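# Move lettered boxes onto desks whose plates match

## Task

Every box carries a letter on its top face. Place each box on the office desk whose front-edge nameplate shows the same letter. A box whose letter appears on no plate stays where it is. The robot must not tip over or finish leaning, or the task fails. A box counts as placed only if it stays there by itself, without the robot holding it.

## Robot and tools

ROBOT. A Hello Robot Stretch 4, about 1.6 m tall, with one arm. It has an omni-wheel base (rim within 0.23 m of the base origin), a lift on a mast, an arm that telescopes forward, a three-joint wrist (yaw, pitch, roll) and a two-finger gripper. Something may occasionally nudge a loose object.

FRAMES. Base frame: origin on the floor below the base centre, x ahead, y to the left, z up. hand_pose is reported in this frame; it is the point centred between the fingers, 0.015 m back from the tips, and with all wrist joints at zero its axes line up with the base frame. Its printed position may be slightly wrong. Odometry frame: the base frame as it was at the start of the scene. base_odometry counts only wheel rotation, so slip shows up as travel; heading runs -3.142 to 3.142, positive to the left.

TOOLS.
execute_actions(actions, cameras): actions is a list with zero or one action. An empty list only returns state and images. An action may hold "base", "joints" or both, plus optional "pace" ("slow", "default", "fast", "max") and "contact_limits"; or it holds only {"end_of_arm": "enable_torque"}, which re-powers any wrist or gripper motor that shut itself off. Motions in one action start together and may finish at different times.
- "base" carries exactly one relative command, measured from where the base last reported itself: {"translate_m": d}, metres straight ahead, forward positive, -2 to 2; {"strafe_m": d}, metres sideways, left positive, -2 to 2; {"rotate_rad": d}, radians in place, counter-clockwise (left) positive, -3.2 to 3.2.
- "joints" is one object of absolute targets by name (not offsets): lift_m 0 to 1.2 (m); arm_m 0 to 0.55 (m of extension); wrist_yaw_rad -1.134 to 4.276 (0 ahead, positive left, 3.14 tucked back, over 3.4 the arm may block it); wrist_pitch_rad -1.117 to 4.259 (0 level, 1.57 pointing down); wrist_roll_rad -1.117 to 4.259 (0 fingers level, positive turns clockwise viewed from behind); gripper_m 0 to 0.08 (finger gap in m). Done tolerances: ±0.004, ±0.004, ±0.02, ±0.05, ±0.02, ±0.002. Out-of-range joint targets are clipped and reported; any other bad value or unknown key rejects the whole call with no motion.
- "contact_limits": {"arm_m": value}, 0 (gentlest) to 0.75 (firmest), default 0.5; the arm halts with contact_stop if it pushes harder.
- cameras: list from head_camera, head_left_camera, head_right_camera, wrist_camera, all; omitted/null/["all"] gives all, [] gives none.
Pace speeds for the base: 0.1/0.3/0.4/0.6 m/s and 1/2/3/4 rad/s; with lift_m above 0.2 these drop, to 0.3 m/s and 1 rad/s at full lift. No action runs over 15 s. A joint or the base left out of an action may still be driving toward an earlier target without the status showing it. If a result reports a stop, later motion, wait and finished_scene calls in that same reply are skipped.
wait(seconds): 0 to 10; commands nothing, returns state and images.
zoom_image(camera, region): enlarges [x0, y0, x1, y1] pixels of that camera's latest full image, at most 504 by 504.
read_manual(section): returns only URDF licence texts.
finished_scene(scene): ends the current scene (integer, 1 to 2) irreversibly and reports success; the result holds the next task. Replying without a tool call ends everything.

CAMERAS. head_camera (420x560) sits atop the mast looking forward and down; turn the base to look around. head_left_camera and head_right_camera are fisheyes (420x672) looking more steeply down, showing the base and arm. wrist_camera (616x392) looks along the fingers, tips near the bottom.

READINGS. lidar_m: 12 distances in m from the base origin, 30-degree sectors, first straight ahead then counter-clockwise (4th left, 7th behind, 10th right); "-" means nothing seen or closer than 0.25 m. It sees from ~0.15 m up, so table tops register; glass, thin legs and much behind may be missed. wrist_depth_mm: 7x7 grid of median depths, 100 to 2000 mm, row by row from top left. base_tilt in degrees (forward/right positive, constant bias up to ~1.5). turned_by_wheels vs turned_by_imu differing by over ~0.1 rad signals a collision or slip; the heading error is about their difference. motor_effort: percent of maximum, positive toward higher joint values, peak in brackets (noisy); for wheel_0, wheel_1, wheel_2 positive turns the base right. A load in a level gripper pushes wrist_pitch_rad effort away from 0.

STATUS. base_status/joint_status: "done"; "off_target" (resting off target, maybe still pushing); "contact_stop_at_<key>" (something blocked it; lift, arm or wheels go slack, a slack lift can sag, slack wheels can roll); "limit_stop_at_<name>"; "time_out"; "torque_fault" (wrist or gripper motor went limp, send enable_torque). After these the old target is dropped. "limit_stop_at_tilt" means lean over 6 degrees: lift, arm and wheels go slack until it levels. "limit_stop_at_own_body": a self-collision guard; moving away is allowed. Risky with pitch below -0.2 and roll below -0.4 or above 4. on_its_own lists uncommanded things; its "held at" is the held target.

GRIPPING. Command gripper_m smaller than the object; once fingers touch, the gripper aims only slightly beyond contact until you open wider than the object. While squeezing, the reading stays above the command and gripper effort leaves 0; above ~50 points for long, the gripper faults and may drop the load. After closing, "off_target" usually means something is held; "done" usually means not, though thin or light grips can still hold.

TIPS AND CAUTIONS. To unfold at the start, send lift_m 0.4 with wrist_yaw_rad 0. Avoid driving or turning with over 1 kg held and arm_m above 0.2, especially fast. Steady pushes or pulls, mostly with the gripper high, can tip the robot; a level gripper holding over ~2.7 kg faults the wrist. Avoid drops, slams and hard pushes. Leave boxes resting on the desk, released, before ending. The robot holds its last command while you think, and base moves count from the last reported state.

Each tool is called after "Call:" as name(argument=value, ...) on one line, values as JSON.

## Session

Call:
execute_actions(actions=[{"joints":{"lift_m":0.4,"wrist_yaw_rad":0}}])

Scene clock: 2.40 s.
base_odometry: x=+0.000 y=+0.000 heading=+0.000 (m, m, rad; odometry frame)
turned_by_wheels: +0.000 (rad since the last result)
turned_by_imu: -0.001 (rad since the last result)
base_tilt: forward=+0.4 right=+0.3 (deg)
lidar_m: 0.84 0.84 0.98 1.61 1.63 1.04 0.87 0.87 1.02 1.30 1.29 1.01
base_status: not commanded
joint_positions: lift_m=+0.400 arm_m=-0.002 wrist_yaw_rad=+0.000 wrist_pitch_rad=+0.019 wrist_roll_rad=-0.007 gripper_m=+0.040
joint_status: all done
motor_effort: lift_m=+24(25) arm_m=-1(1) wrist_yaw_rad=-2(7) wrist_pitch_rad=-7(7) wrist_roll_rad=-1(1) gripper_m=+0(1) wheel_0=+0(0) wheel_1=+0(0) wheel_2=+0(0) (%)
hand_pose: x=+0.3817 y=-0.0873 z=+0.5737 quat_wxyz=(+1.000, -0.004, +0.010, +0.000) (m; base frame)
wrist_depth_mm: 559 580 621 661 707 768 809 / 564 591 634 661 699 768 820 / 569 597 627 668 715 768 809 / 569 597 640 676 732 778 831 / 569 603 647 676 741 788 842 / 574 603 135 691 149 798 842 / - - - 691 - - -
pictures: head_camera, head_left_camera, head_right_camera, wrist_camera
Images, in order (width x height): head_camera 420x560, head_left_camera 420x672, head_right_camera 420x672, wrist_camera 616x392.

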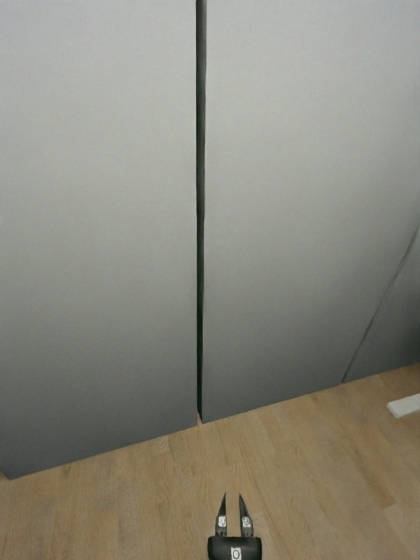

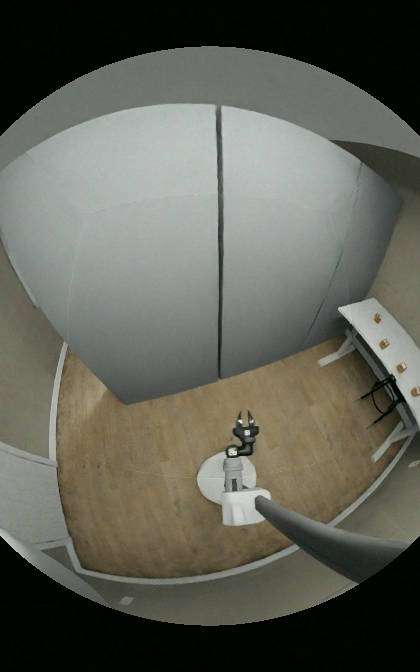

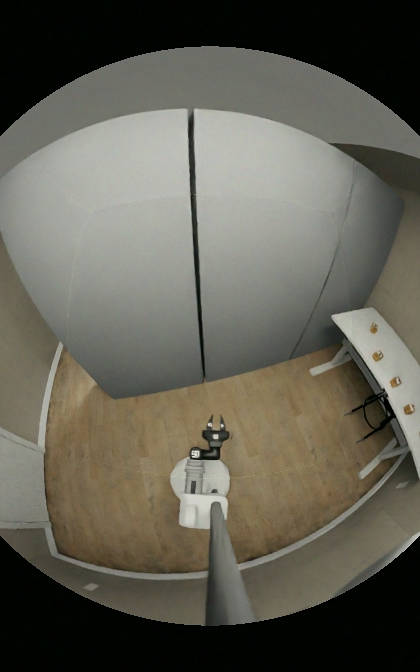

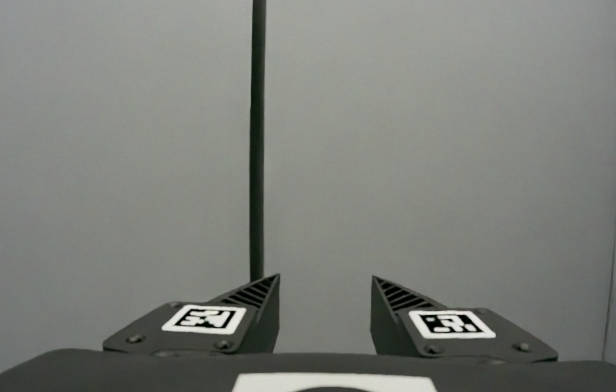

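Call:
execute_actions(actions=[{"base":{"rotate_rad":-1.57}}], cameras=["head_camera","head_left_camera"])

Scene clock: 8.33 s.
base_odometry: x=+0.000 y=+0.000 heading=-1.570 (m, m, rad; odometry frame)
turned_by_wheels: -1.570 (rad since the last result)
turned_by_imu: -1.536 (rad since the last result)
base_tilt: forward=+0.4 right=+0.3 (deg)
lidar_m: 1.29 1.29 1.00 0.83 0.83 0.97 1.63 1.62 1.02 0.84 0.86 1.00
base_status: done
joint_positions: lift_m=+0.400 arm_m=-0.002 wrist_yaw_rad=+0.000 wrist_pitch_rad=+0.019 wrist_roll_rad=-0.007 gripper_m=+0.040
joint_status: not commanded
motor_effort: lift_m=+22(24) arm_m=-1(1) wrist_yaw_rad=-1(2) wrist_pitch_rad=-6(7) wrist_roll_rad=+0(1) gripper_m=-1(1) wheel_0=+0(6) wheel_1=-1(6) wheel_2=-1(7) (%)
hand_pose: x=+0.3817 y=-0.0874 z=+0.5738 quat_wxyz=(+1.000, -0.004, +0.010, +0.000) (m; base frame)
wrist_depth_mm: 1618 1708 1756 1921 1430 991 768 / 1618 1756 1808 1921 1537 1008 778 / 1182 1336 1808 1921 1430 1008 798 / 1661 1808 1863 1921 1499 1025 798 / 1708 1708 1863 1921 1537 1042 798 / 1618 1756 135 1576 150 960 788 / - - - 1336 - - -
pictures: head_camera, head_left_camera
Images, in order (width x height): head_camera 420x560, head_left_camera 420x672.

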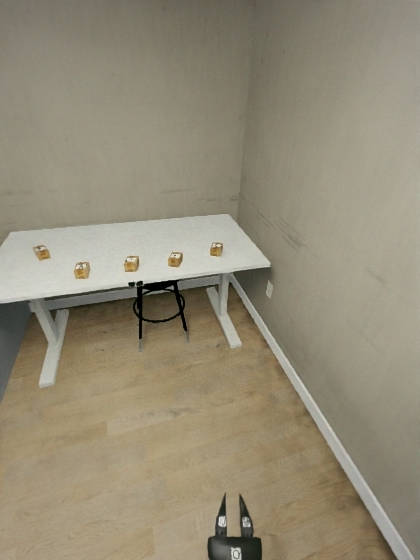

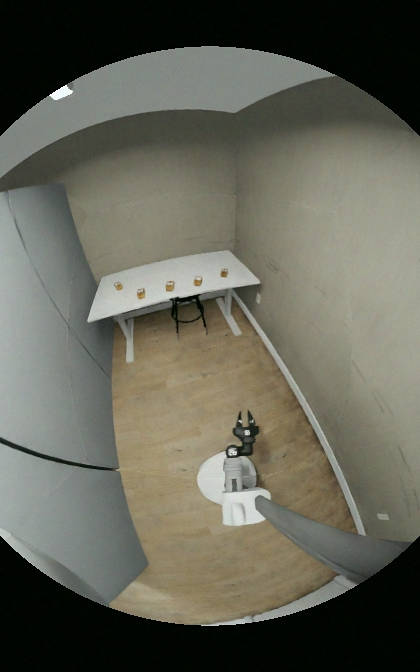

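Call:
zoom_image(camera="head_camera", region=[0, 230, 260, 300])

Region (0, 230, 260, 300) of head_camera's 420x560 image, scaled by 1.938, with more detail than that image has; it fills the top 136 rows of this view, and the rest is white.

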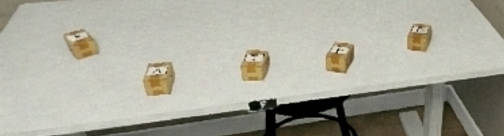

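Need a closer view.

Call:
execute_actions(actions=[{"base":{"translate_m":0.6}}], cameras=["head_camera"])

Scene clock: 14.03 s.
base_odometry: x=+0.000 y=-0.600 heading=-1.570 (m, m, rad; odometry frame)
turned_by_wheels: +0.000 (rad since the last result)
turned_by_imu: -0.004 (rad since the last result)
base_tilt: forward=+0.4 right=+0.3 (deg)
lidar_m: 0.72 0.71 0.84 1.01 1.03 1.17 2.17 1.51 0.83 0.68 0.69 0.81
base_status: done
joint_positions: lift_m=+0.400 arm_m=-0.002 wrist_yaw_rad=+0.000 wrist_pitch_rad=+0.019 wrist_roll_rad=-0.007 gripper_m=+0.040
joint_status: not commanded
motor_effort: lift_m=+22(22) arm_m=-1(1) wrist_yaw_rad=-2(1) wrist_pitch_rad=-7(6) wrist_roll_rad=+0(0) gripper_m=-2(1) wheel_0=+0(6) wheel_1=-1(5) wheel_2=+1(9) (%)
hand_pose: x=+0.3817 y=-0.0874 z=+0.5738 quat_wxyz=(+1.000, -0.004, +0.010, +0.000) (m; base frame)
wrist_depth_mm: 1138 1182 1281 1366 1138 768 597 / 1138 1160 1308 1366 1160 778 597 / 691 723 723 723 699 732 609 / 1160 1205 1308 1366 1160 788 603 / 1160 1229 1336 1366 1138 778 615 / 1182 1229 134 991 149 741 609 / - - - 960 - - -
pictures: head_camera
Images, in order (width x height): head_camera 420x560.

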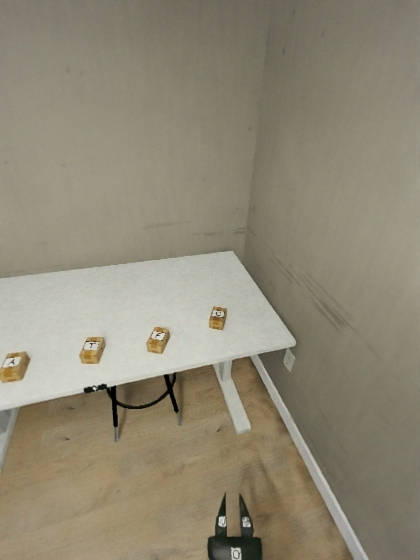

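Call:
zoom_image(camera="head_camera", region=[0, 290, 260, 400])

Region (0, 290, 260, 400) of head_camera's 420x560 image, scaled by 1.938, with more detail than that image has; it fills the top 213 rows of this view, and the rest is white.

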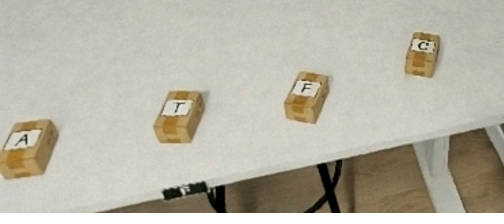

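Call:
execute_actions(actions=[{"base":{"rotate_rad":3.14}}], cameras=["head_camera","head_left_camera"])

Scene clock: 22.73 s.
base_odometry: x=+0.000 y=-0.600 heading=+1.570 (m, m, rad; odometry frame)
turned_by_wheels: +3.140 (rad since the last result)
turned_by_imu: +3.066 (rad since the last result)
base_tilt: forward=+0.4 right=+0.3 (deg)
lidar_m: 2.18 1.54 0.84 0.70 0.68 0.80 0.71 0.71 0.82 1.02 1.01 1.14
base_status: done
joint_positions: lift_m=+0.400 arm_m=-0.002 wrist_yaw_rad=+0.000 wrist_pitch_rad=+0.019 wrist_roll_rad=-0.007 gripper_m=+0.040
joint_status: not commanded
motor_effort: lift_m=+22(22) arm_m=-1(1) wrist_yaw_rad=-1(1) wrist_pitch_rad=-5(7) wrist_roll_rad=+0(0) gripper_m=-1(2) wheel_0=+0(6) wheel_1=+1(6) wheel_2=+0(9) (%)
hand_pose: x=+0.3817 y=-0.0874 z=+0.5738 quat_wxyz=(+1.000, -0.004, +0.010, +0.000) (m; base frame)
wrist_depth_mm: 1708 1756 1863 - - 1182 931 / 1708 1756 1921 - - 1160 931 / 1756 1863 1921 - - 1182 931 / 1756 1863 1921 - - 1205 946 / 1756 1808 1921 - - 1182 917 / 1576 1808 135 1756 149 1118 917 / - - - 1430 - - -
pictures: head_camera, head_left_camera
Images, in order (width x height): head_camera 420x560, head_left_camera 420x672.

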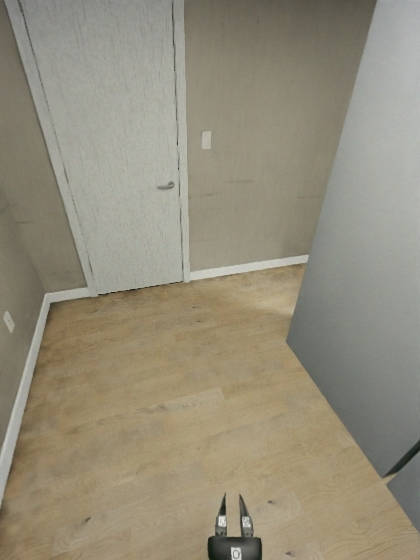

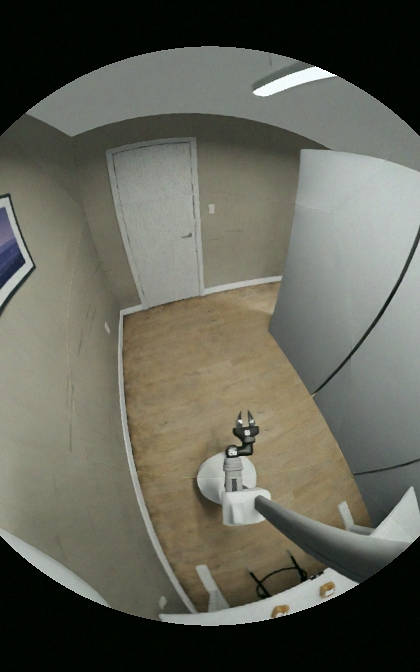

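Call:
execute_actions(actions=[{"base":{"translate_m":1.7},"pace":"fast"}], cameras=[])

Call:
execute_actions(actions=[{"base":{"rotate_rad":-1.57}}], cameras=["head_camera","head_left_camera"])

Scene clock: 31.40 s.
base_odometry: x=+0.002 y=+1.100 heading=+1.570 (m, m, rad; odometry frame)
turned_by_wheels: +0.000 (rad since the last result)
turned_by_imu: -0.009 (rad since the last result)
base_tilt: forward=+0.5 right=+0.3 (deg)
lidar_m: 0.59 0.53 0.66 1.14 1.21 1.35 2.32 1.11 0.61 0.65 1.33 0.72
base_status: done
joint_positions: lift_m=+0.400 arm_m=-0.002 wrist_yaw_rad=+0.000 wrist_pitch_rad=+0.019 wrist_roll_rad=-0.007 gripper_m=+0.040
joint_status: not commanded
motor_effort: lift_m=+22(22) arm_m=-1(1) wrist_yaw_rad=-1(1) wrist_pitch_rad=-7(9) wrist_roll_rad=+0(0) gripper_m=+0(1) wheel_0=+1(5) wheel_1=+0(5) wheel_2=+0(9) (%)
hand_pose: x=+0.3817 y=-0.0874 z=+0.5738 quat_wxyz=(+1.000, -0.004, +0.010, +0.000) (m; base frame)
wrist_depth_mm: 347 370 392 418 452 488 521 / 351 370 397 421 452 488 521 / 353 375 399 430 459 492 530 / 362 377 404 430 466 500 539 / 355 379 404 433 462 504 544 / 351 379 135 439 150 508 549 / - - - 439 - - -
pictures: none
No camera images: the call's "cameras" was empty. Leave "cameras" out to get every camera's image.

Scene clock: 33.47 s.
base_odometry: x=+0.002 y=+1.100 heading=+0.000 (m, m, rad; odometry frame)
turned_by_wheels: -1.570 (rad since the last result)
turned_by_imu: -1.534 (rad since the last result)
base_tilt: forward=+0.4 right=+0.3 (deg)
lidar_m: 0.68 1.32 0.72 0.58 0.55 0.66 1.15 1.20 1.34 2.31 1.11 0.61
base_status: done
joint_positions: lift_m=+0.400 arm_m=-0.002 wrist_yaw_rad=+0.000 wrist_pitch_rad=+0.019 wrist_roll_rad=-0.007 gripper_m=+0.040
joint_status: not commanded
motor_effort: lift_m=+22(22) arm_m=-1(1) wrist_yaw_rad=+1(2) wrist_pitch_rad=-6(7) wrist_roll_rad=+0(0) gripper_m=+1(1) wheel_0=+1(5) wheel_1=+1(5) wheel_2=+0(5) (%)
hand_pose: x=+0.3817 y=-0.0874 z=+0.5738 quat_wxyz=(+1.000, -0.004, +0.010, +0.000) (m; base frame)
wrist_depth_mm: 1756 - - 741 399 366 389 / 1756 - - 741 407 368 392 / 1756 - - 750 404 375 399 / 1808 - - 750 407 377 399 / 1863 - - 741 410 379 410 / 1537 1756 134 668 149 384 413 / - - - 634 - - -
pictures: head_camera, head_left_camera
Images, in order (width x height): head_camera 420x560, head_left_camera 420x672.

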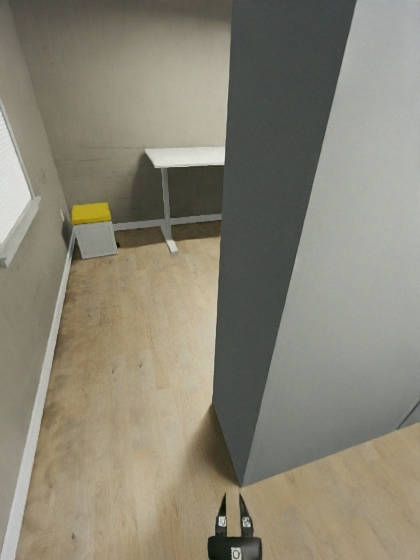

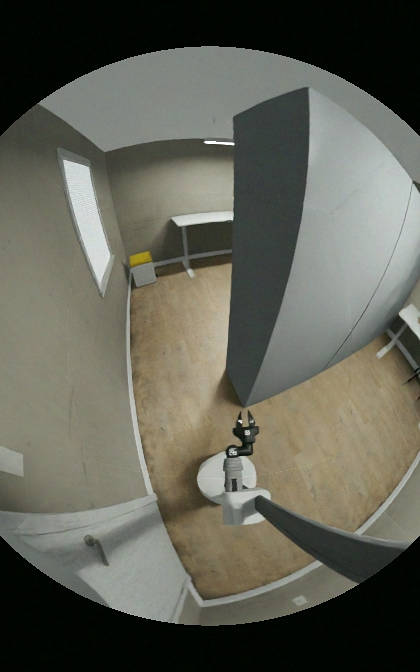

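Call:
execute_actions(actions=[{"base":{"strafe_m":0.25},"pace":"fast"}], cameras=[])

Call:
execute_actions(actions=[{"base":{"translate_m":1.3},"pace":"fast"}], cameras=["head_camera","head_right_camera"])

Scene clock: 38.27 s.
base_odometry: x=+0.002 y=+1.350 heading=+0.000 (m, m, rad; odometry frame)
turned_by_wheels: +0.000 (rad since the last result)
turned_by_imu: -0.001 (rad since the last result)
base_tilt: forward=+0.4 right=+0.3 (deg)
lidar_m: 2.74 0.76 0.44 0.36 0.34 0.37 0.65 1.28 1.47 2.43 0.96 0.74
base_status: done
joint_positions: lift_m=+0.400 arm_m=-0.002 wrist_yaw_rad=+0.000 wrist_pitch_rad=+0.019 wrist_roll_rad=-0.007 gripper_m=+0.040
joint_status: not commanded
motor_effort: lift_m=+22(22) arm_m=-1(1) wrist_yaw_rad=-2(1) wrist_pitch_rad=-8(5) wrist_roll_rad=+0(0) gripper_m=-1(1) wheel_0=+0(11) wheel_1=-1(13) wheel_2=+0(1) (%)
hand_pose: x=+0.3817 y=-0.0874 z=+0.5738 quat_wxyz=(+1.000, -0.004, +0.010, +0.000) (m; base frame)
wrist_depth_mm: 1205 - - - - 597 469 / 1229 - - - - 603 466 / 1255 - - - - 603 473 / 1281 - - - - 603 473 / 1281 - - - - 609 469 / 1229 1708 135 1756 149 569 469 / - - - 1397 - - -
pictures: none
No camera images: the call's "cameras" was empty. Leave "cameras" out to get every camera's image.

Scene clock: 42.87 s.
base_odometry: x=+1.302 y=+1.350 heading=+0.000 (m, m, rad; odometry frame)
turned_by_wheels: +0.000 (rad since the last result)
turned_by_imu: -0.005 (rad since the last result)
base_tilt: forward=+0.4 right=+0.3 (deg)
lidar_m: 1.41 1.59 0.88 0.74 0.73 0.83 1.40 0.45 0.38 0.63 2.20 1.68
base_status: done
joint_positions: lift_m=+0.400 arm_m=-0.002 wrist_yaw_rad=+0.000 wrist_pitch_rad=+0.019 wrist_roll_rad=-0.007 gripper_m=+0.040
joint_status: not commanded
motor_effort: lift_m=+22(22) arm_m=-1(1) wrist_yaw_rad=-2(2) wrist_pitch_rad=-6(8) wrist_roll_rad=+0(1) gripper_m=-1(0) wheel_0=+0(5) wheel_1=-2(5) wheel_2=-1(10) (%)
hand_pose: x=+0.3817 y=-0.0874 z=+0.5738 quat_wxyz=(+1.000, -0.004, +0.010, +0.000) (m; base frame)
wrist_depth_mm: 1756 1756 1921 - - - - / 1756 1808 1921 1576 - - - / 1756 1808 1921 - - - - / 1808 1808 1921 - - - - / 1205 1863 1983 - - - - / 1205 1756 134 1756 149 1808 1661 / - - - 1397 - - -
pictures: head_camera, head_right_camera
Images, in order (width x height): head_camera 420x560, head_right_camera 420x672.

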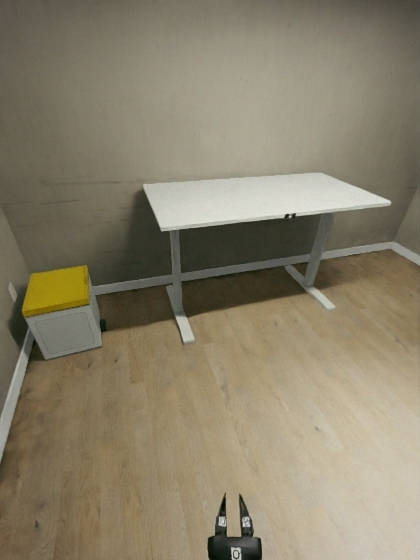

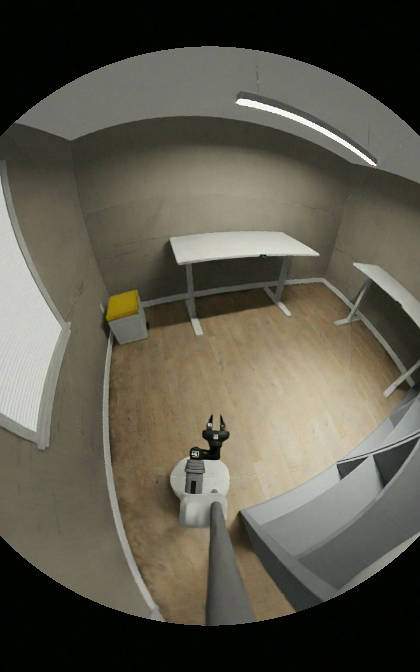

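Call:
execute_actions(actions=[{"base":{"translate_m":0.6},"pace":"fast"}], cameras=["head_camera"])

Call:
zoom_image(camera="head_camera", region=[200, 200, 420, 340])

Scene clock: 47.77 s.
base_odometry: x=+1.902 y=+1.350 heading=+0.000 (m, m, rad; odometry frame)
turned_by_wheels: +0.000 (rad since the last result)
turned_by_imu: -0.004 (rad since the last result)
base_tilt: forward=+0.5 right=+0.3 (deg)
lidar_m: 0.83 0.84 1.10 0.89 0.89 1.06 1.77 0.90 1.03 1.71 2.03 0.99
base_status: done
joint_positions: lift_m=+0.400 arm_m=-0.002 wrist_yaw_rad=+0.000 wrist_pitch_rad=+0.019 wrist_roll_rad=-0.007 gripper_m=+0.040
joint_status: not commanded
motor_effort: lift_m=+22(22) arm_m=-1(1) wrist_yaw_rad=-2(2) wrist_pitch_rad=-6(5) wrist_roll_rad=+0(0) gripper_m=-1(1) wheel_0=-2(6) wheel_1=-2(5) wheel_2=-1(10) (%)
hand_pose: x=+0.3817 y=-0.0874 z=+0.5738 quat_wxyz=(+1.000, -0.004, +0.010, +0.000) (m; base frame)
wrist_depth_mm: 1229 1281 768 768 778 831 1756 / 1255 1308 960 1078 1042 1138 1138 / 1255 1308 1397 1499 1576 1756 1808 / 1308 1308 1430 1499 1618 1756 1808 / 1281 1336 1430 1537 1661 1708 1863 / 1255 1336 135 1576 149 1756 1397 / - - - 1397 - - -
pictures: head_camera
Images, in order (width x height): head_camera 420x560.

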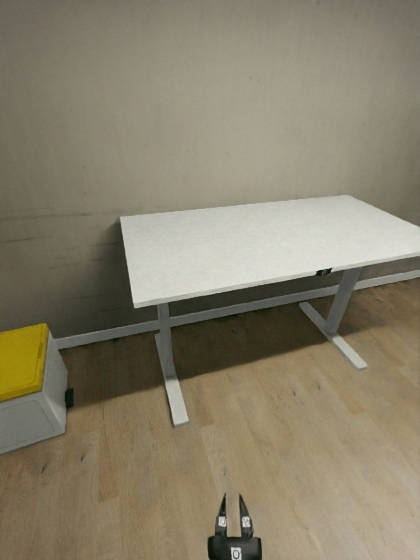

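Region (200, 200, 420, 340) of head_camera's 420x560 image, scaled by 2.291, with more detail than that image has; it fills the top 321 rows of this view, and the rest is white.

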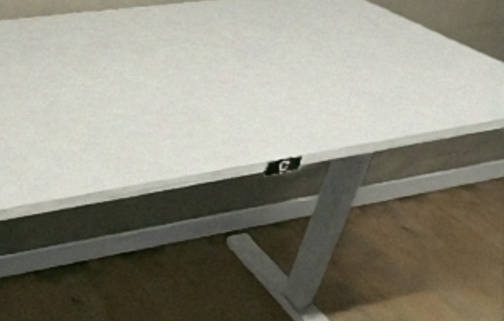

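Desk C. Look right.

Call:
execute_actions(actions=[{"base":{"rotate_rad":-1.57},"pace":"fast"}], cameras=["head_camera","head_right_camera"])

Scene clock: 50.80 s.
base_odometry: x=+1.902 y=+1.350 heading=-1.571 (m, m, rad; odometry frame)
turned_by_wheels: -1.570 (rad since the last result)
turned_by_imu: -1.535 (rad since the last result)
base_tilt: forward=+0.5 right=+0.4 (deg)
lidar_m: 1.74 2.04 1.01 0.83 0.82 1.11 0.87 0.88 1.07 1.78 0.89 1.02
base_status: done
joint_positions: lift_m=+0.400 arm_m=-0.002 wrist_yaw_rad=+0.000 wrist_pitch_rad=+0.019 wrist_roll_rad=-0.007 gripper_m=+0.040
joint_status: not commanded
motor_effort: lift_m=+22(22) arm_m=-1(1) wrist_yaw_rad=-2(2) wrist_pitch_rad=-8(7) wrist_roll_rad=+0(0) gripper_m=+0(1) wheel_0=+0(7) wheel_1=-1(8) wheel_2=-2(6) (%)
hand_pose: x=+0.3818 y=-0.0874 z=+0.5738 quat_wxyz=(+1.000, -0.004, +0.010, +0.000) (m; base frame)
wrist_depth_mm: - - - - 1808 1618 842 / - - - - 1756 1205 878 / - - - - 1808 1661 891 / - - - - 1808 1229 878 / - - - - 1863 1618 904 / 1661 1756 135 1808 150 976 931 / - - - 1397 - - -
pictures: head_camera, head_right_camera
Images, in order (width x height): head_camera 420x560, head_right_camera 420x672.

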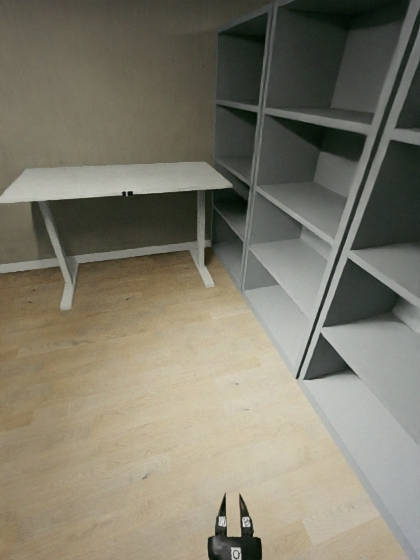

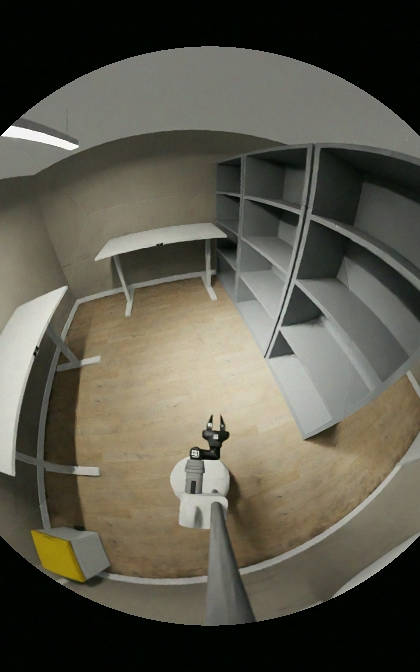

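Call:
execute_actions(actions=[{"base":{"translate_m":1.0},"pace":"fast"}], cameras=["head_camera"])

Call:
zoom_image(camera="head_camera", region=[0, 200, 250, 340])

Scene clock: 56.77 s.
base_odometry: x=+1.902 y=+0.350 heading=-1.571 (m, m, rad; odometry frame)
turned_by_wheels: +0.000 (rad since the last result)
turned_by_imu: -0.005 (rad since the last result)
base_tilt: forward=+0.4 right=+0.3 (deg)
lidar_m: 1.08 1.06 1.25 1.16 1.14 1.31 1.88 1.84 0.73 0.59 0.59 0.70
base_status: done
joint_positions: lift_m=+0.400 arm_m=-0.002 wrist_yaw_rad=+0.000 wrist_pitch_rad=+0.019 wrist_roll_rad=-0.007 gripper_m=+0.040
joint_status: not commanded
motor_effort: lift_m=+22(21) arm_m=-1(1) wrist_yaw_rad=+0(1) wrist_pitch_rad=-5(6) wrist_roll_rad=-1(0) gripper_m=+0(0) wheel_0=-1(7) wheel_1=+0(5) wheel_2=+0(11) (%)
hand_pose: x=+0.3818 y=-0.0874 z=+0.5738 quat_wxyz=(+1.000, -0.004, +0.010, +0.000) (m; base frame)
wrist_depth_mm: 759 866 1205 1618 976 778 820 / 1025 1060 1118 1229 1205 809 866 / 1464 1537 1618 1756 1708 820 891 / 1430 1499 1661 1708 1078 820 878 / 1464 1537 1661 1756 1756 809 544 / 1464 1499 135 1618 150 831 931 / - - - 1281 - - -
pictures: head_camera
Images, in order (width x height): head_camera 420x560.

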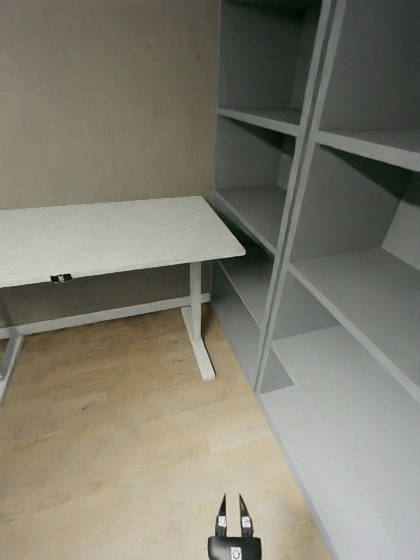

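Region (0, 200, 250, 340) of head_camera's 420x560 image, scaled by 2.016, with more detail than that image has; it fills the top 282 rows of this view, and the rest is white.

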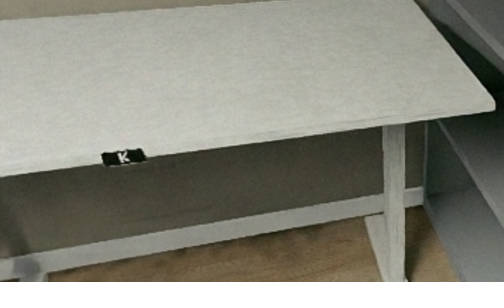

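Call:
execute_actions(actions=[{"base":{"translate_m":-1.0},"pace":"fast"}], cameras=[])

Call:
execute_actions(actions=[{"base":{"strafe_m":-2.0},"pace":"fast"}], cameras=[])

Scene clock: 63.50 s.
base_odometry: x=+1.902 y=+1.350 heading=-1.571 (m, m, rad; odometry frame)
turned_by_wheels: +0.000 (rad since the last result)
turned_by_imu: +0.000 (rad since the last result)
base_tilt: forward=+0.4 right=+0.3 (deg)
lidar_m: 1.73 2.03 1.01 0.83 0.85 1.14 0.91 0.90 1.08 1.77 0.91 1.02
base_status: done
joint_positions: lift_m=+0.400 arm_m=-0.002 wrist_yaw_rad=+0.000 wrist_pitch_rad=+0.019 wrist_roll_rad=-0.007 gripper_m=+0.040
joint_status: not commanded
motor_effort: lift_m=+22(22) arm_m=-1(1) wrist_yaw_rad=-2(1) wrist_pitch_rad=-7(7) wrist_roll_rad=+0(0) gripper_m=+0(2) wheel_0=+1(7) wheel_1=+0(6) wheel_2=-1(9) (%)
hand_pose: x=+0.3818 y=-0.0874 z=+0.5738 quat_wxyz=(+1.000, -0.004, +0.010, +0.000) (m; base frame)
wrist_depth_mm: - - - - 1756 1618 831 / - - - - 1756 1205 878 / - - - - 1808 1661 904 / - - - - 1808 1229 891 / - - - - 1863 1661 891 / 1576 1756 135 1708 150 991 917 / - - - 1430 - - -
pictures: none
No camera images: the call's "cameras" was empty. Leave "cameras" out to get every camera's image.

Scene clock: 67.57 s.
base_odometry: x=+0.970 y=+1.408 heading=-0.915 (m, m, rad; odometry frame)
turned_by_wheels: +0.656 (rad since the last result)
turned_by_imu: +0.801 (rad since the last result)
base_tilt: forward=+0.4 right=+0.3 (deg)
lidar_m: 2.45 1.78 1.72 0.86 0.67 0.59 0.64 0.87 2.25 0.47 0.33 0.31
base_status: strafe_m contact_stop (by the wheels' count: -0.905 of -2.000)
joint_positions: lift_m=+0.400 arm_m=-0.002 wrist_yaw_rad=+0.000 wrist_pitch_rad=+0.020 wrist_roll_rad=-0.007 gripper_m=+0.040
joint_status: not commanded
on_its_own: the wheels are slack since a contact_stop
motor_effort: lift_m=+20(22) arm_m=+0(1) wrist_yaw_rad=-1(95) wrist_pitch_rad=-7(12) wrist_roll_rad=-1(3) gripper_m=+1(1) wheel_0=+0(35) wheel_1=+0(11) wheel_2=+0(13) (%)
hand_pose: x=+0.3815 y=-0.0874 z=+0.5740 quat_wxyz=(+1.000, -0.003, +0.010, +0.000) (m; base frame)
wrist_depth_mm: - - - - - - - / - - - - - - - / - - - - - - - / - - - - - - - / - - - - - - - / 1576 1808 134 1756 150 1863 1537 / - - - 1430 - - -
pictures: none
No camera images: the call's "cameras" was empty. Leave "cameras" out to get every camera's image.

Call:
execute_actions(actions=[], cameras=["head_right_camera"])

Scene clock: 69.20 s.
base_odometry: x=+0.970 y=+1.408 heading=-0.915 (m, m, rad; odometry frame)
turned_by_wheels: +0.000 (rad since the last result)
turned_by_imu: -0.001 (rad since the last result)
base_tilt: forward=+0.4 right=+0.4 (deg)
lidar_m: 2.44 1.77 1.73 0.86 0.64 0.61 0.64 0.89 2.25 0.49 0.34 0.34
base_status: strafe_m contact_stop (by the wheels' count: -0.905 of -2.000)
joint_positions: lift_m=+0.400 arm_m=-0.002 wrist_yaw_rad=+0.000 wrist_pitch_rad=+0.020 wrist_roll_rad=-0.007 gripper_m=+0.040
joint_status: not commanded
on_its_own: the wheels are slack since a contact_stop
motor_effort: lift_m=+20(22) arm_m=+0(1) wrist_yaw_rad=-1(95) wrist_pitch_rad=-6(12) wrist_roll_rad=-1(3) gripper_m=+0(1) wheel_0=+0(35) wheel_1=+0(11) wheel_2=+0(13) (%)
hand_pose: x=+0.3815 y=-0.0874 z=+0.5740 quat_wxyz=(+1.000, -0.003, +0.010, +0.000) (m; base frame)
wrist_depth_mm: - - - - - - - / - - - - - - - / - - - - - - - / - - - - - - - / - - - - - - - / 1661 1808 134 1756 149 1921 1537 / - - - 1430 - - -
pictures: head_right_camera
Images, in order (width x height): head_right_camera 420x672.

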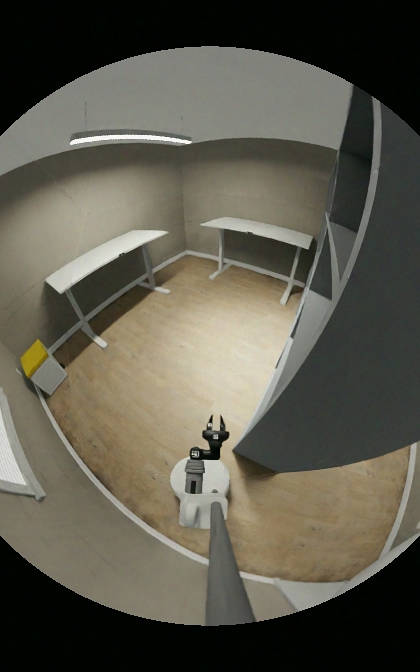

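Call:
execute_actions(actions=[{"base":{"rotate_rad":0.77}}], cameras=[])

Call:
execute_actions(actions=[{"base":{"translate_m":-1.0},"pace":"fast"}], cameras=[])

Scene clock: 73.07 s.
base_odometry: x=+0.970 y=+1.408 heading=-0.145 (m, m, rad; odometry frame)
turned_by_wheels: +0.770 (rad since the last result)
turned_by_imu: +0.751 (rad since the last result)
base_tilt: forward=+0.4 right=+0.3 (deg)
lidar_m: 1.70 1.26 0.73 0.61 0.62 0.70 1.21 2.26 0.37 0.33 2.32 2.00
base_status: done
joint_positions: lift_m=+0.400 arm_m=-0.002 wrist_yaw_rad=+0.000 wrist_pitch_rad=+0.020 wrist_roll_rad=-0.007 gripper_m=+0.040
joint_status: not commanded
motor_effort: lift_m=+20(20) arm_m=+0(0) wrist_yaw_rad=-2(1) wrist_pitch_rad=-6(7) wrist_roll_rad=+0(1) gripper_m=-1(1) wheel_0=+0(7) wheel_1=-1(5) wheel_2=+0(7) (%)
hand_pose: x=+0.3815 y=-0.0874 z=+0.5740 quat_wxyz=(+1.000, -0.003, +0.010, +0.000) (m; base frame)
wrist_depth_mm: 1756 - - - - - - / 1756 - - - - - - / 1808 - - - - - - / 1618 - - - - - - / 1430 1499 - - - - - / 1499 1499 135 1618 149 1863 1708 / - - - 1397 - - -
pictures: none
No camera images: the call's "cameras" was empty. Leave "cameras" out to get every camera's image.

Scene clock: 76.93 s.
base_odometry: x=-0.020 y=+1.553 heading=-0.145 (m, m, rad; odometry frame)
turned_by_wheels: +0.000 (rad since the last result)
turned_by_imu: +0.002 (rad since the last result)
base_tilt: forward=+0.3 right=+0.3 (deg)
lidar_m: 2.73 0.71 0.39 0.31 0.30 0.36 0.65 1.28 1.51 2.50 0.89 0.75
base_status: done
joint_positions: lift_m=+0.400 arm_m=-0.002 wrist_yaw_rad=+0.000 wrist_pitch_rad=+0.020 wrist_roll_rad=-0.007 gripper_m=+0.040
joint_status: not commanded
motor_effort: lift_m=+20(20) arm_m=+0(0) wrist_yaw_rad=-1(0) wrist_pitch_rad=-8(7) wrist_roll_rad=-1(1) gripper_m=-1(1) wheel_0=+1(5) wheel_1=+1(5) wheel_2=+0(10) (%)
hand_pose: x=+0.3815 y=-0.0874 z=+0.5740 quat_wxyz=(+1.000, -0.003, +0.010, +0.000) (m; base frame)
wrist_depth_mm: 1078 - - - - 640 512 / 1060 - - - - 647 504 / 1138 - - - - 661 512 / 1118 - - - - 661 508 / 1118 - - - - 654 512 / 1138 1661 135 1808 149 621 508 / - - - 1397 - - -
pictures: none
No camera images: the call's "cameras" was empty. Leave "cameras" out to get every camera's image.

Call:
execute_actions(actions=[{"base":{"rotate_rad":-1.6},"joints":{"lift_m":0.7,"wrist_pitch_rad":0.5}}], cameras=[])

Call:
execute_actions(actions=[{"base":{"translate_m":1.9},"pace":"fast"}], cameras=["head_camera","wrist_camera"])

Scene clock: 81.67 s.
base_odometry: x=-0.020 y=+1.552 heading=-1.745 (m, m, rad; odometry frame)
turned_by_wheels: -1.600 (rad since the last result)
turned_by_imu: -1.565 (rad since the last result)
base_tilt: forward=+0.4 right=+0.3 (deg)
lidar_m: 2.45 0.94 0.74 2.71 0.79 0.41 0.32 0.32 0.32 0.60 1.29 1.48
base_status: done
joint_positions: lift_m=+0.700 arm_m=-0.002 wrist_yaw_rad=+0.000 wrist_pitch_rad=+0.502 wrist_roll_rad=-0.007 gripper_m=+0.040
joint_status: all done
motor_effort: lift_m=+24(26) arm_m=+0(0) wrist_yaw_rad=-1(2) wrist_pitch_rad=-4(6) wrist_roll_rad=+0(1) gripper_m=+1(0) wheel_0=+0(6) wheel_1=-1(6) wheel_2=+0(8) (%)
hand_pose: x=+0.3553 y=-0.0874 z=+0.7755 quat_wxyz=(+0.969, -0.003, +0.248, +0.001) (m; base frame)
wrist_depth_mm: 1464 - - - - 1464 1160 / 1430 - - - - 1537 1205 / 1366 - - - - 1618 1229 / 1336 1756 1708 1756 1708 1576 1281 / 1229 1397 1397 1336 1397 1397 1255 / 1078 1182 135 1138 149 1182 1138 / - - - 1042 - - -
pictures: none
No camera images: the call's "cameras" was empty. Leave "cameras" out to get every camera's image.

Scene clock: 87.83 s.
base_odometry: x=-0.349 y=-0.319 heading=-1.745 (m, m, rad; odometry frame)
turned_by_wheels: +0.000 (rad since the last result)
turned_by_imu: -0.009 (rad since the last result)
base_tilt: forward=+0.4 right=+0.3 (deg)
lidar_m: 0.80 0.80 0.90 0.99 0.99 1.11 2.14 1.60 0.84 0.69 0.70 0.79
base_status: done
joint_positions: lift_m=+0.700 arm_m=-0.002 wrist_yaw_rad=+0.000 wrist_pitch_rad=+0.502 wrist_roll_rad=-0.007 gripper_m=+0.040
joint_status: not commanded
motor_effort: lift_m=+23(24) arm_m=+0(0) wrist_yaw_rad=-2(1) wrist_pitch_rad=-5(6) wrist_roll_rad=+0(0) gripper_m=+0(0) wheel_0=-1(6) wheel_1=-2(6) wheel_2=+1(10) (%)
hand_pose: x=+0.3553 y=-0.0874 z=+0.7755 quat_wxyz=(+0.969, -0.003, +0.248, +0.001) (m; base frame)
wrist_depth_mm: 1118 1160 1229 1229 1025 732 580 / 654 640 683 676 750 759 603 / 798 820 1464 1499 1182 788 609 / 1366 1464 1576 1618 1255 820 634 / 1366 1336 1336 1308 1281 842 647 / 1138 1160 134 1118 150 820 668 / - - - 1042 - - -
pictures: head_camera, wrist_camera
Images, in order (width x height): head_camera 420x560, wrist_camera 616x392.

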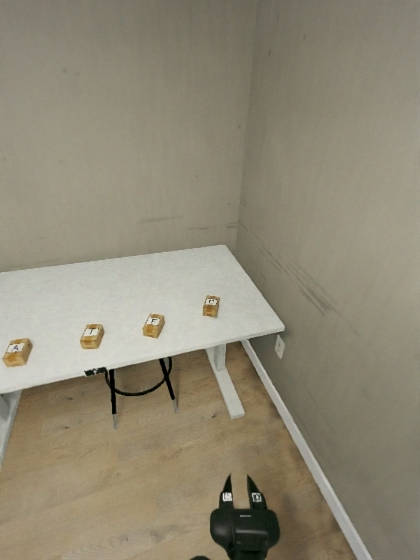

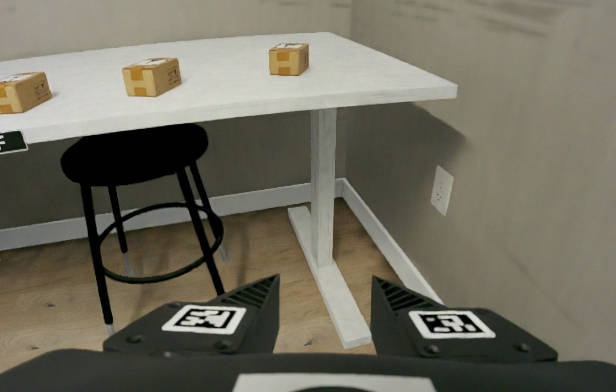

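Call:
execute_actions(actions=[{"joints":{"lift_m":0.7,"wrist_pitch_rad":0,"gripper_m":0.08}}], cameras=["wrist_camera"])

Scene clock: 91.23 s.
base_odometry: x=-0.349 y=-0.319 heading=-1.745 (m, m, rad; odometry frame)
turned_by_wheels: +0.000 (rad since the last result)
turned_by_imu: -0.001 (rad since the last result)
base_tilt: forward=+0.4 right=+0.4 (deg)
lidar_m: 0.77 0.79 0.91 0.98 0.99 1.14 2.12 1.60 0.83 0.69 0.70 0.80
base_status: not commanded
joint_positions: lift_m=+0.700 arm_m=-0.002 wrist_yaw_rad=+0.000 wrist_pitch_rad=+0.003 wrist_roll_rad=-0.007 gripper_m=+0.080
joint_status: all done
motor_effort: lift_m=+23(26) arm_m=+0(0) wrist_yaw_rad=-1(2) wrist_pitch_rad=-7(12) wrist_roll_rad=+0(1) gripper_m=+1(1) wheel_0=-2(2) wheel_1=-2(2) wheel_2=+1(1) (%)
hand_pose: x=+0.3816 y=-0.0874 z=+0.8771 quat_wxyz=(+1.000, -0.003, +0.002, +0.000) (m; base frame)
wrist_depth_mm: 1229 1255 1366 1464 1118 759 591 / 1205 1281 1336 1464 1138 768 609 / 1205 1308 1366 1464 1138 778 609 / 1205 1336 1430 1464 1138 768 615 / 1008 1042 1118 1118 1008 778 609 / 591 647 145 683 683 132 597 / - - 140 1464 1118 - -
pictures: wrist_camera
Images, in order (width x height): wrist_camera 616x392.

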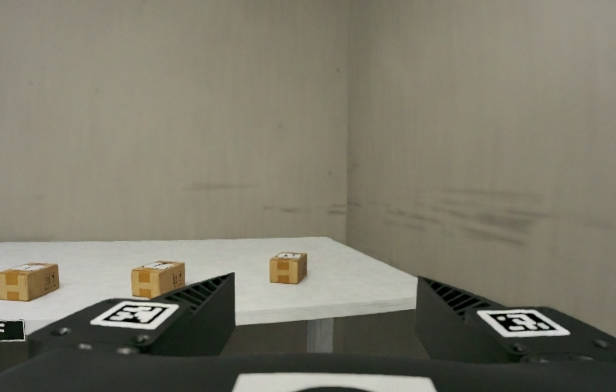

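Call:
execute_actions(actions=[{"base":{"strafe_m":0.08},"joints":{"lift_m":0.6}}], cameras=[])

Call:
execute_actions(actions=[{"base":{"translate_m":0.3},"joints":{"arm_m":0.2}}], cameras=["wrist_camera"])

Scene clock: 96.87 s.
base_odometry: x=-0.270 y=-0.333 heading=-1.745 (m, m, rad; odometry frame)
turned_by_wheels: +0.000 (rad since the last result)
turned_by_imu: -0.001 (rad since the last result)
base_tilt: forward=+0.4 right=+0.4 (deg)
lidar_m: 0.78 0.75 0.89 0.92 0.92 1.04 2.16 1.76 0.91 0.79 0.80 0.91
base_status: done
joint_positions: lift_m=+0.600 arm_m=-0.002 wrist_yaw_rad=+0.000 wrist_pitch_rad=+0.003 wrist_roll_rad=-0.007 gripper_m=+0.080
joint_status: all done
motor_effort: lift_m=+14(18) arm_m=+0(0) wrist_yaw_rad=-1(1) wrist_pitch_rad=-7(9) wrist_roll_rad=-1(0) gripper_m=+1(1) wheel_0=+0(7) wheel_1=+0(6) wheel_2=+1(0) (%)
hand_pose: x=+0.3816 y=-0.0874 z=+0.7779 quat_wxyz=(+1.000, -0.003, +0.002, +0.000) (m; base frame)
wrist_depth_mm: 1182 1255 1308 1430 1255 878 683 / 1182 1255 1366 1430 1281 866 676 / 1205 1255 1366 1397 1308 854 691 / 1182 1229 1336 1430 1281 878 683 / 549 668 634 707 878 809 699 / 1205 842 145 1430 1182 132 668 / - - 141 1430 1182 - -
pictures: none
No camera images: the call's "cameras" was empty. Leave "cameras" out to get every camera's image.

Scene clock: 99.33 s.
base_odometry: x=-0.322 y=-0.628 heading=-1.745 (m, m, rad; odometry frame)
turned_by_wheels: +0.000 (rad since the last result)
turned_by_imu: -0.002 (rad since the last result)
base_tilt: forward=+0.5 right=+0.4 (deg)
lidar_m: 0.49 0.45 0.54 0.90 1.00 1.14 2.44 1.61 0.84 0.68 0.68 0.59
base_status: done
joint_positions: lift_m=+0.600 arm_m=+0.199 wrist_yaw_rad=+0.000 wrist_pitch_rad=+0.003 wrist_roll_rad=-0.007 gripper_m=+0.080
joint_status: all done
motor_effort: lift_m=+14(14) arm_m=+6(5) wrist_yaw_rad=-1(1) wrist_pitch_rad=-9(8) wrist_roll_rad=+0(1) gripper_m=+0(0) wheel_0=+1(5) wheel_1=+0(7) wheel_2=+2(10) (%)
hand_pose: x=+0.5825 y=-0.0874 z=+0.7780 quat_wxyz=(+1.000, -0.003, +0.001, +0.000) (m; base frame)
wrist_depth_mm: 778 820 891 931 976 654 525 / 778 831 878 946 960 668 521 / 798 831 891 960 976 668 521 / 798 854 891 960 976 676 530 / 530 554 569 508 585 609 525 / 301 338 145 265 258 132 - / - - 140 254 236 - -
pictures: wrist_camera
Images, in order (width x height): wrist_camera 616x392.

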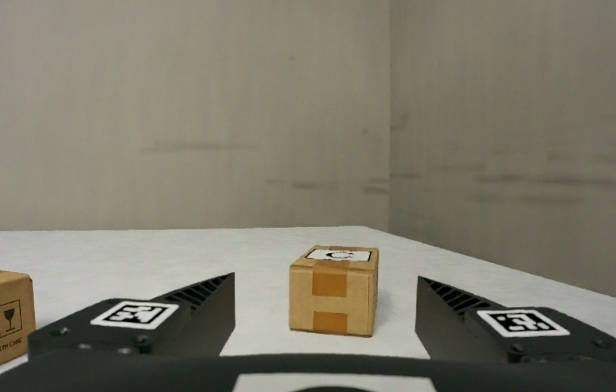

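Call:
execute_actions(actions=[{"joints":{"arm_m":0.35,"lift_m":0.59}}], cameras=[])

Call:
execute_actions(actions=[{"joints":{"gripper_m":0.02}}], cameras=["wrist_camera"])

Scene clock: 103.63 s.
base_odometry: x=-0.322 y=-0.628 heading=-1.745 (m, m, rad; odometry frame)
turned_by_wheels: +0.000 (rad since the last result)
turned_by_imu: -0.002 (rad since the last result)
base_tilt: forward=+0.4 right=+0.3 (deg)
lidar_m: 0.50 0.48 0.56 0.93 1.01 1.15 2.45 1.57 0.85 0.69 0.69 0.61
base_status: not commanded
joint_positions: lift_m=+0.590 arm_m=+0.349 wrist_yaw_rad=+0.000 wrist_pitch_rad=+0.003 wrist_roll_rad=-0.007 gripper_m=+0.080
joint_status: all done
motor_effort: lift_m=+14(10) arm_m=+7(11) wrist_yaw_rad=-1(0) wrist_pitch_rad=-6(7) wrist_roll_rad=-1(0) gripper_m=+1(1) wheel_0=+1(0) wheel_1=+0(0) wheel_2=+2(2) (%)
hand_pose: x=+0.7324 y=-0.0874 z=+0.7680 quat_wxyz=(+1.000, -0.003, +0.001, +0.000) (m; base frame)
wrist_depth_mm: 654 691 741 798 831 591 477 / 654 707 759 788 842 603 473 / 676 699 759 809 842 603 473 / 668 699 750 809 842 603 477 / 480 500 517 535 530 554 477 / 293 303 144 145 145 132 - / - - 125 118 113 - -
pictures: none
No camera images: the call's "cameras" was empty. Leave "cameras" out to get every camera's image.

Scene clock: 104.63 s.
base_odometry: x=-0.322 y=-0.628 heading=-1.745 (m, m, rad; odometry frame)
turned_by_wheels: +0.000 (rad since the last result)
turned_by_imu: +0.000 (rad since the last result)
base_tilt: forward=+0.4 right=+0.3 (deg)
lidar_m: 0.46 0.46 0.54 0.93 1.01 1.15 2.45 1.59 0.84 0.69 0.69 0.60
base_status: not commanded
joint_positions: lift_m=+0.590 arm_m=+0.349 wrist_yaw_rad=+0.000 wrist_pitch_rad=+0.003 wrist_roll_rad=-0.007 gripper_m=+0.059
joint_status: gripper_m off_target (ended at +0.059, target +0.020)
on_its_own: gripper_m is held at +0.053, not at your +0.020, by its contact guard: the fingers met something
motor_effort: lift_m=+14(14) arm_m=+7(7) wrist_yaw_rad=-1(1) wrist_pitch_rad=-8(7) wrist_roll_rad=-1(0) gripper_m=-44(49) wheel_0=+1(1) wheel_1=+0(0) wheel_2=+2(2) (%)
hand_pose: x=+0.7324 y=-0.0874 z=+0.7680 quat_wxyz=(+1.000, -0.003, +0.001, +0.000) (m; base frame)
wrist_depth_mm: 661 691 741 788 831 597 480 / 661 707 741 798 820 597 473 / 668 707 741 798 831 603 477 / 676 707 768 809 842 609 480 / 480 500 517 530 530 549 477 / 271 306 135 144 135 315 310 / - - - 118 115 - -
pictures: wrist_camera
Images, in order (width x height): wrist_camera 616x392.

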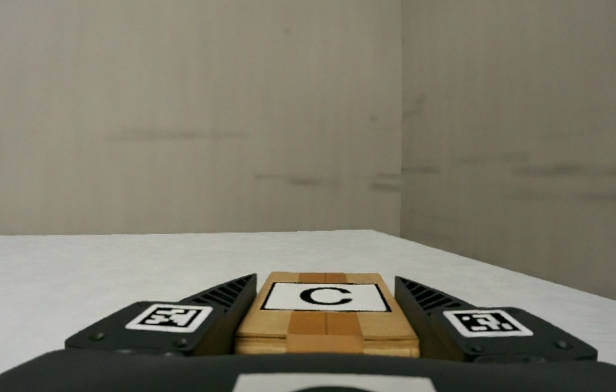

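Call:
execute_actions(actions=[{"joints":{"lift_m":0.66}}], cameras=["head_left_camera"])

Scene clock: 109.30 s.
base_odometry: x=-0.322 y=-0.628 heading=-1.745 (m, m, rad; odometry frame)
turned_by_wheels: +0.000 (rad since the last result)
turned_by_imu: -0.002 (rad since the last result)
base_tilt: forward=+0.4 right=+0.3 (deg)
lidar_m: 0.48 0.49 0.56 0.96 1.01 1.16 2.46 1.56 0.84 0.70 0.69 0.60
base_status: not commanded
joint_positions: lift_m=+0.660 arm_m=+0.349 wrist_yaw_rad=+0.000 wrist_pitch_rad=+0.003 wrist_roll_rad=-0.007 gripper_m=+0.059
joint_status: all done
on_its_own: gripper_m is held at +0.053, not at your +0.020, by its contact guard: the fingers met something
motor_effort: lift_m=+24(24) arm_m=+7(6) wrist_yaw_rad=-1(2) wrist_pitch_rad=-6(10) wrist_roll_rad=-1(1) gripper_m=-42(43) wheel_0=+1(1) wheel_1=+0(1) wheel_2=+2(2) (%)
hand_pose: x=+0.7324 y=-0.0874 z=+0.8371 quat_wxyz=(+1.000, -0.003, +0.002, +0.000) (m; base frame)
wrist_depth_mm: 654 699 741 788 831 597 477 / 668 699 750 788 842 603 473 / 668 707 759 809 831 603 477 / 668 715 750 820 854 615 477 / 661 715 759 809 831 603 473 / 459 521 135 145 135 544 466 / - - - 118 116 - -
pictures: head_left_camera
Images, in order (width x height): head_left_camera 420x672.

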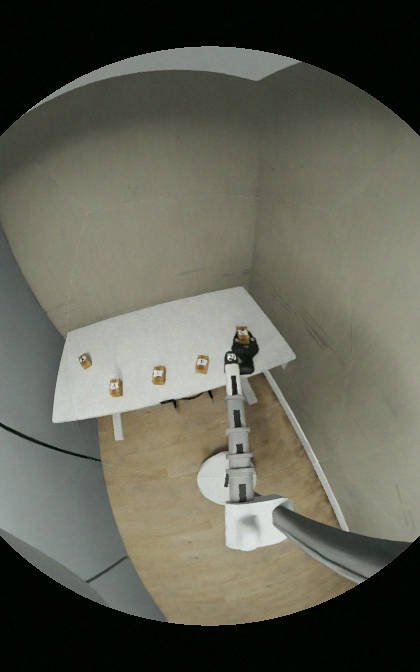

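Call:
zoom_image(camera="head_left_camera", region=[50, 330, 150, 410])

Region (50, 330, 150, 410) of head_left_camera's 420x672 image, scaled by 5.040, with more detail than that image has; it fills the top 403 rows of this view, and the rest is white.

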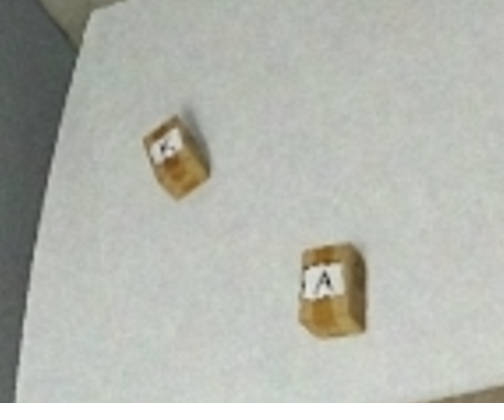

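Probably K. Deliver C first.

Call:
execute_actions(actions=[{"base":{"translate_m":-2.0},"joints":{"arm_m":0},"pace":"fast"}], cameras=[])

Scene clock: 118.17 s.
base_odometry: x=+0.025 y=+1.341 heading=-1.745 (m, m, rad; odometry frame)
turned_by_wheels: +0.000 (rad since the last result)
turned_by_imu: +0.002 (rad since the last result)
base_tilt: forward=+0.4 right=+0.3 (deg)
lidar_m: 2.41 0.93 0.56 0.76 1.24 0.67 0.54 0.53 0.57 1.04 1.28 1.46
base_status: done
joint_positions: lift_m=+0.660 arm_m=+0.001 wrist_yaw_rad=+0.000 wrist_pitch_rad=+0.004 wrist_roll_rad=-0.007 gripper_m=+0.059
joint_status: all done
on_its_own: gripper_m is held at +0.053, not at your +0.020, by its contact guard: the fingers met something
motor_effort: lift_m=+24(24) arm_m=-6(7) wrist_yaw_rad=-1(3) wrist_pitch_rad=-8(8) wrist_roll_rad=+0(1) gripper_m=-41(42) wheel_0=+2(6) wheel_1=+0(5) wheel_2=-1(10) (%)
hand_pose: x=+0.3847 y=-0.0875 z=+0.8370 quat_wxyz=(+1.000, -0.003, +0.002, +0.000) (m; base frame)
wrist_depth_mm: 1308 - - - - 1537 1205 / 1397 - - - - 1576 1229 / 1366 - - - - 1576 1229 / 1397 - - - - 1576 1205 / 1397 - - - - 1576 1205 / 1366 - 135 145 135 1430 1229 / - - - 118 115 - -
pictures: none
No camera images: the call's "cameras" was empty. Leave "cameras" out to get every camera's image.


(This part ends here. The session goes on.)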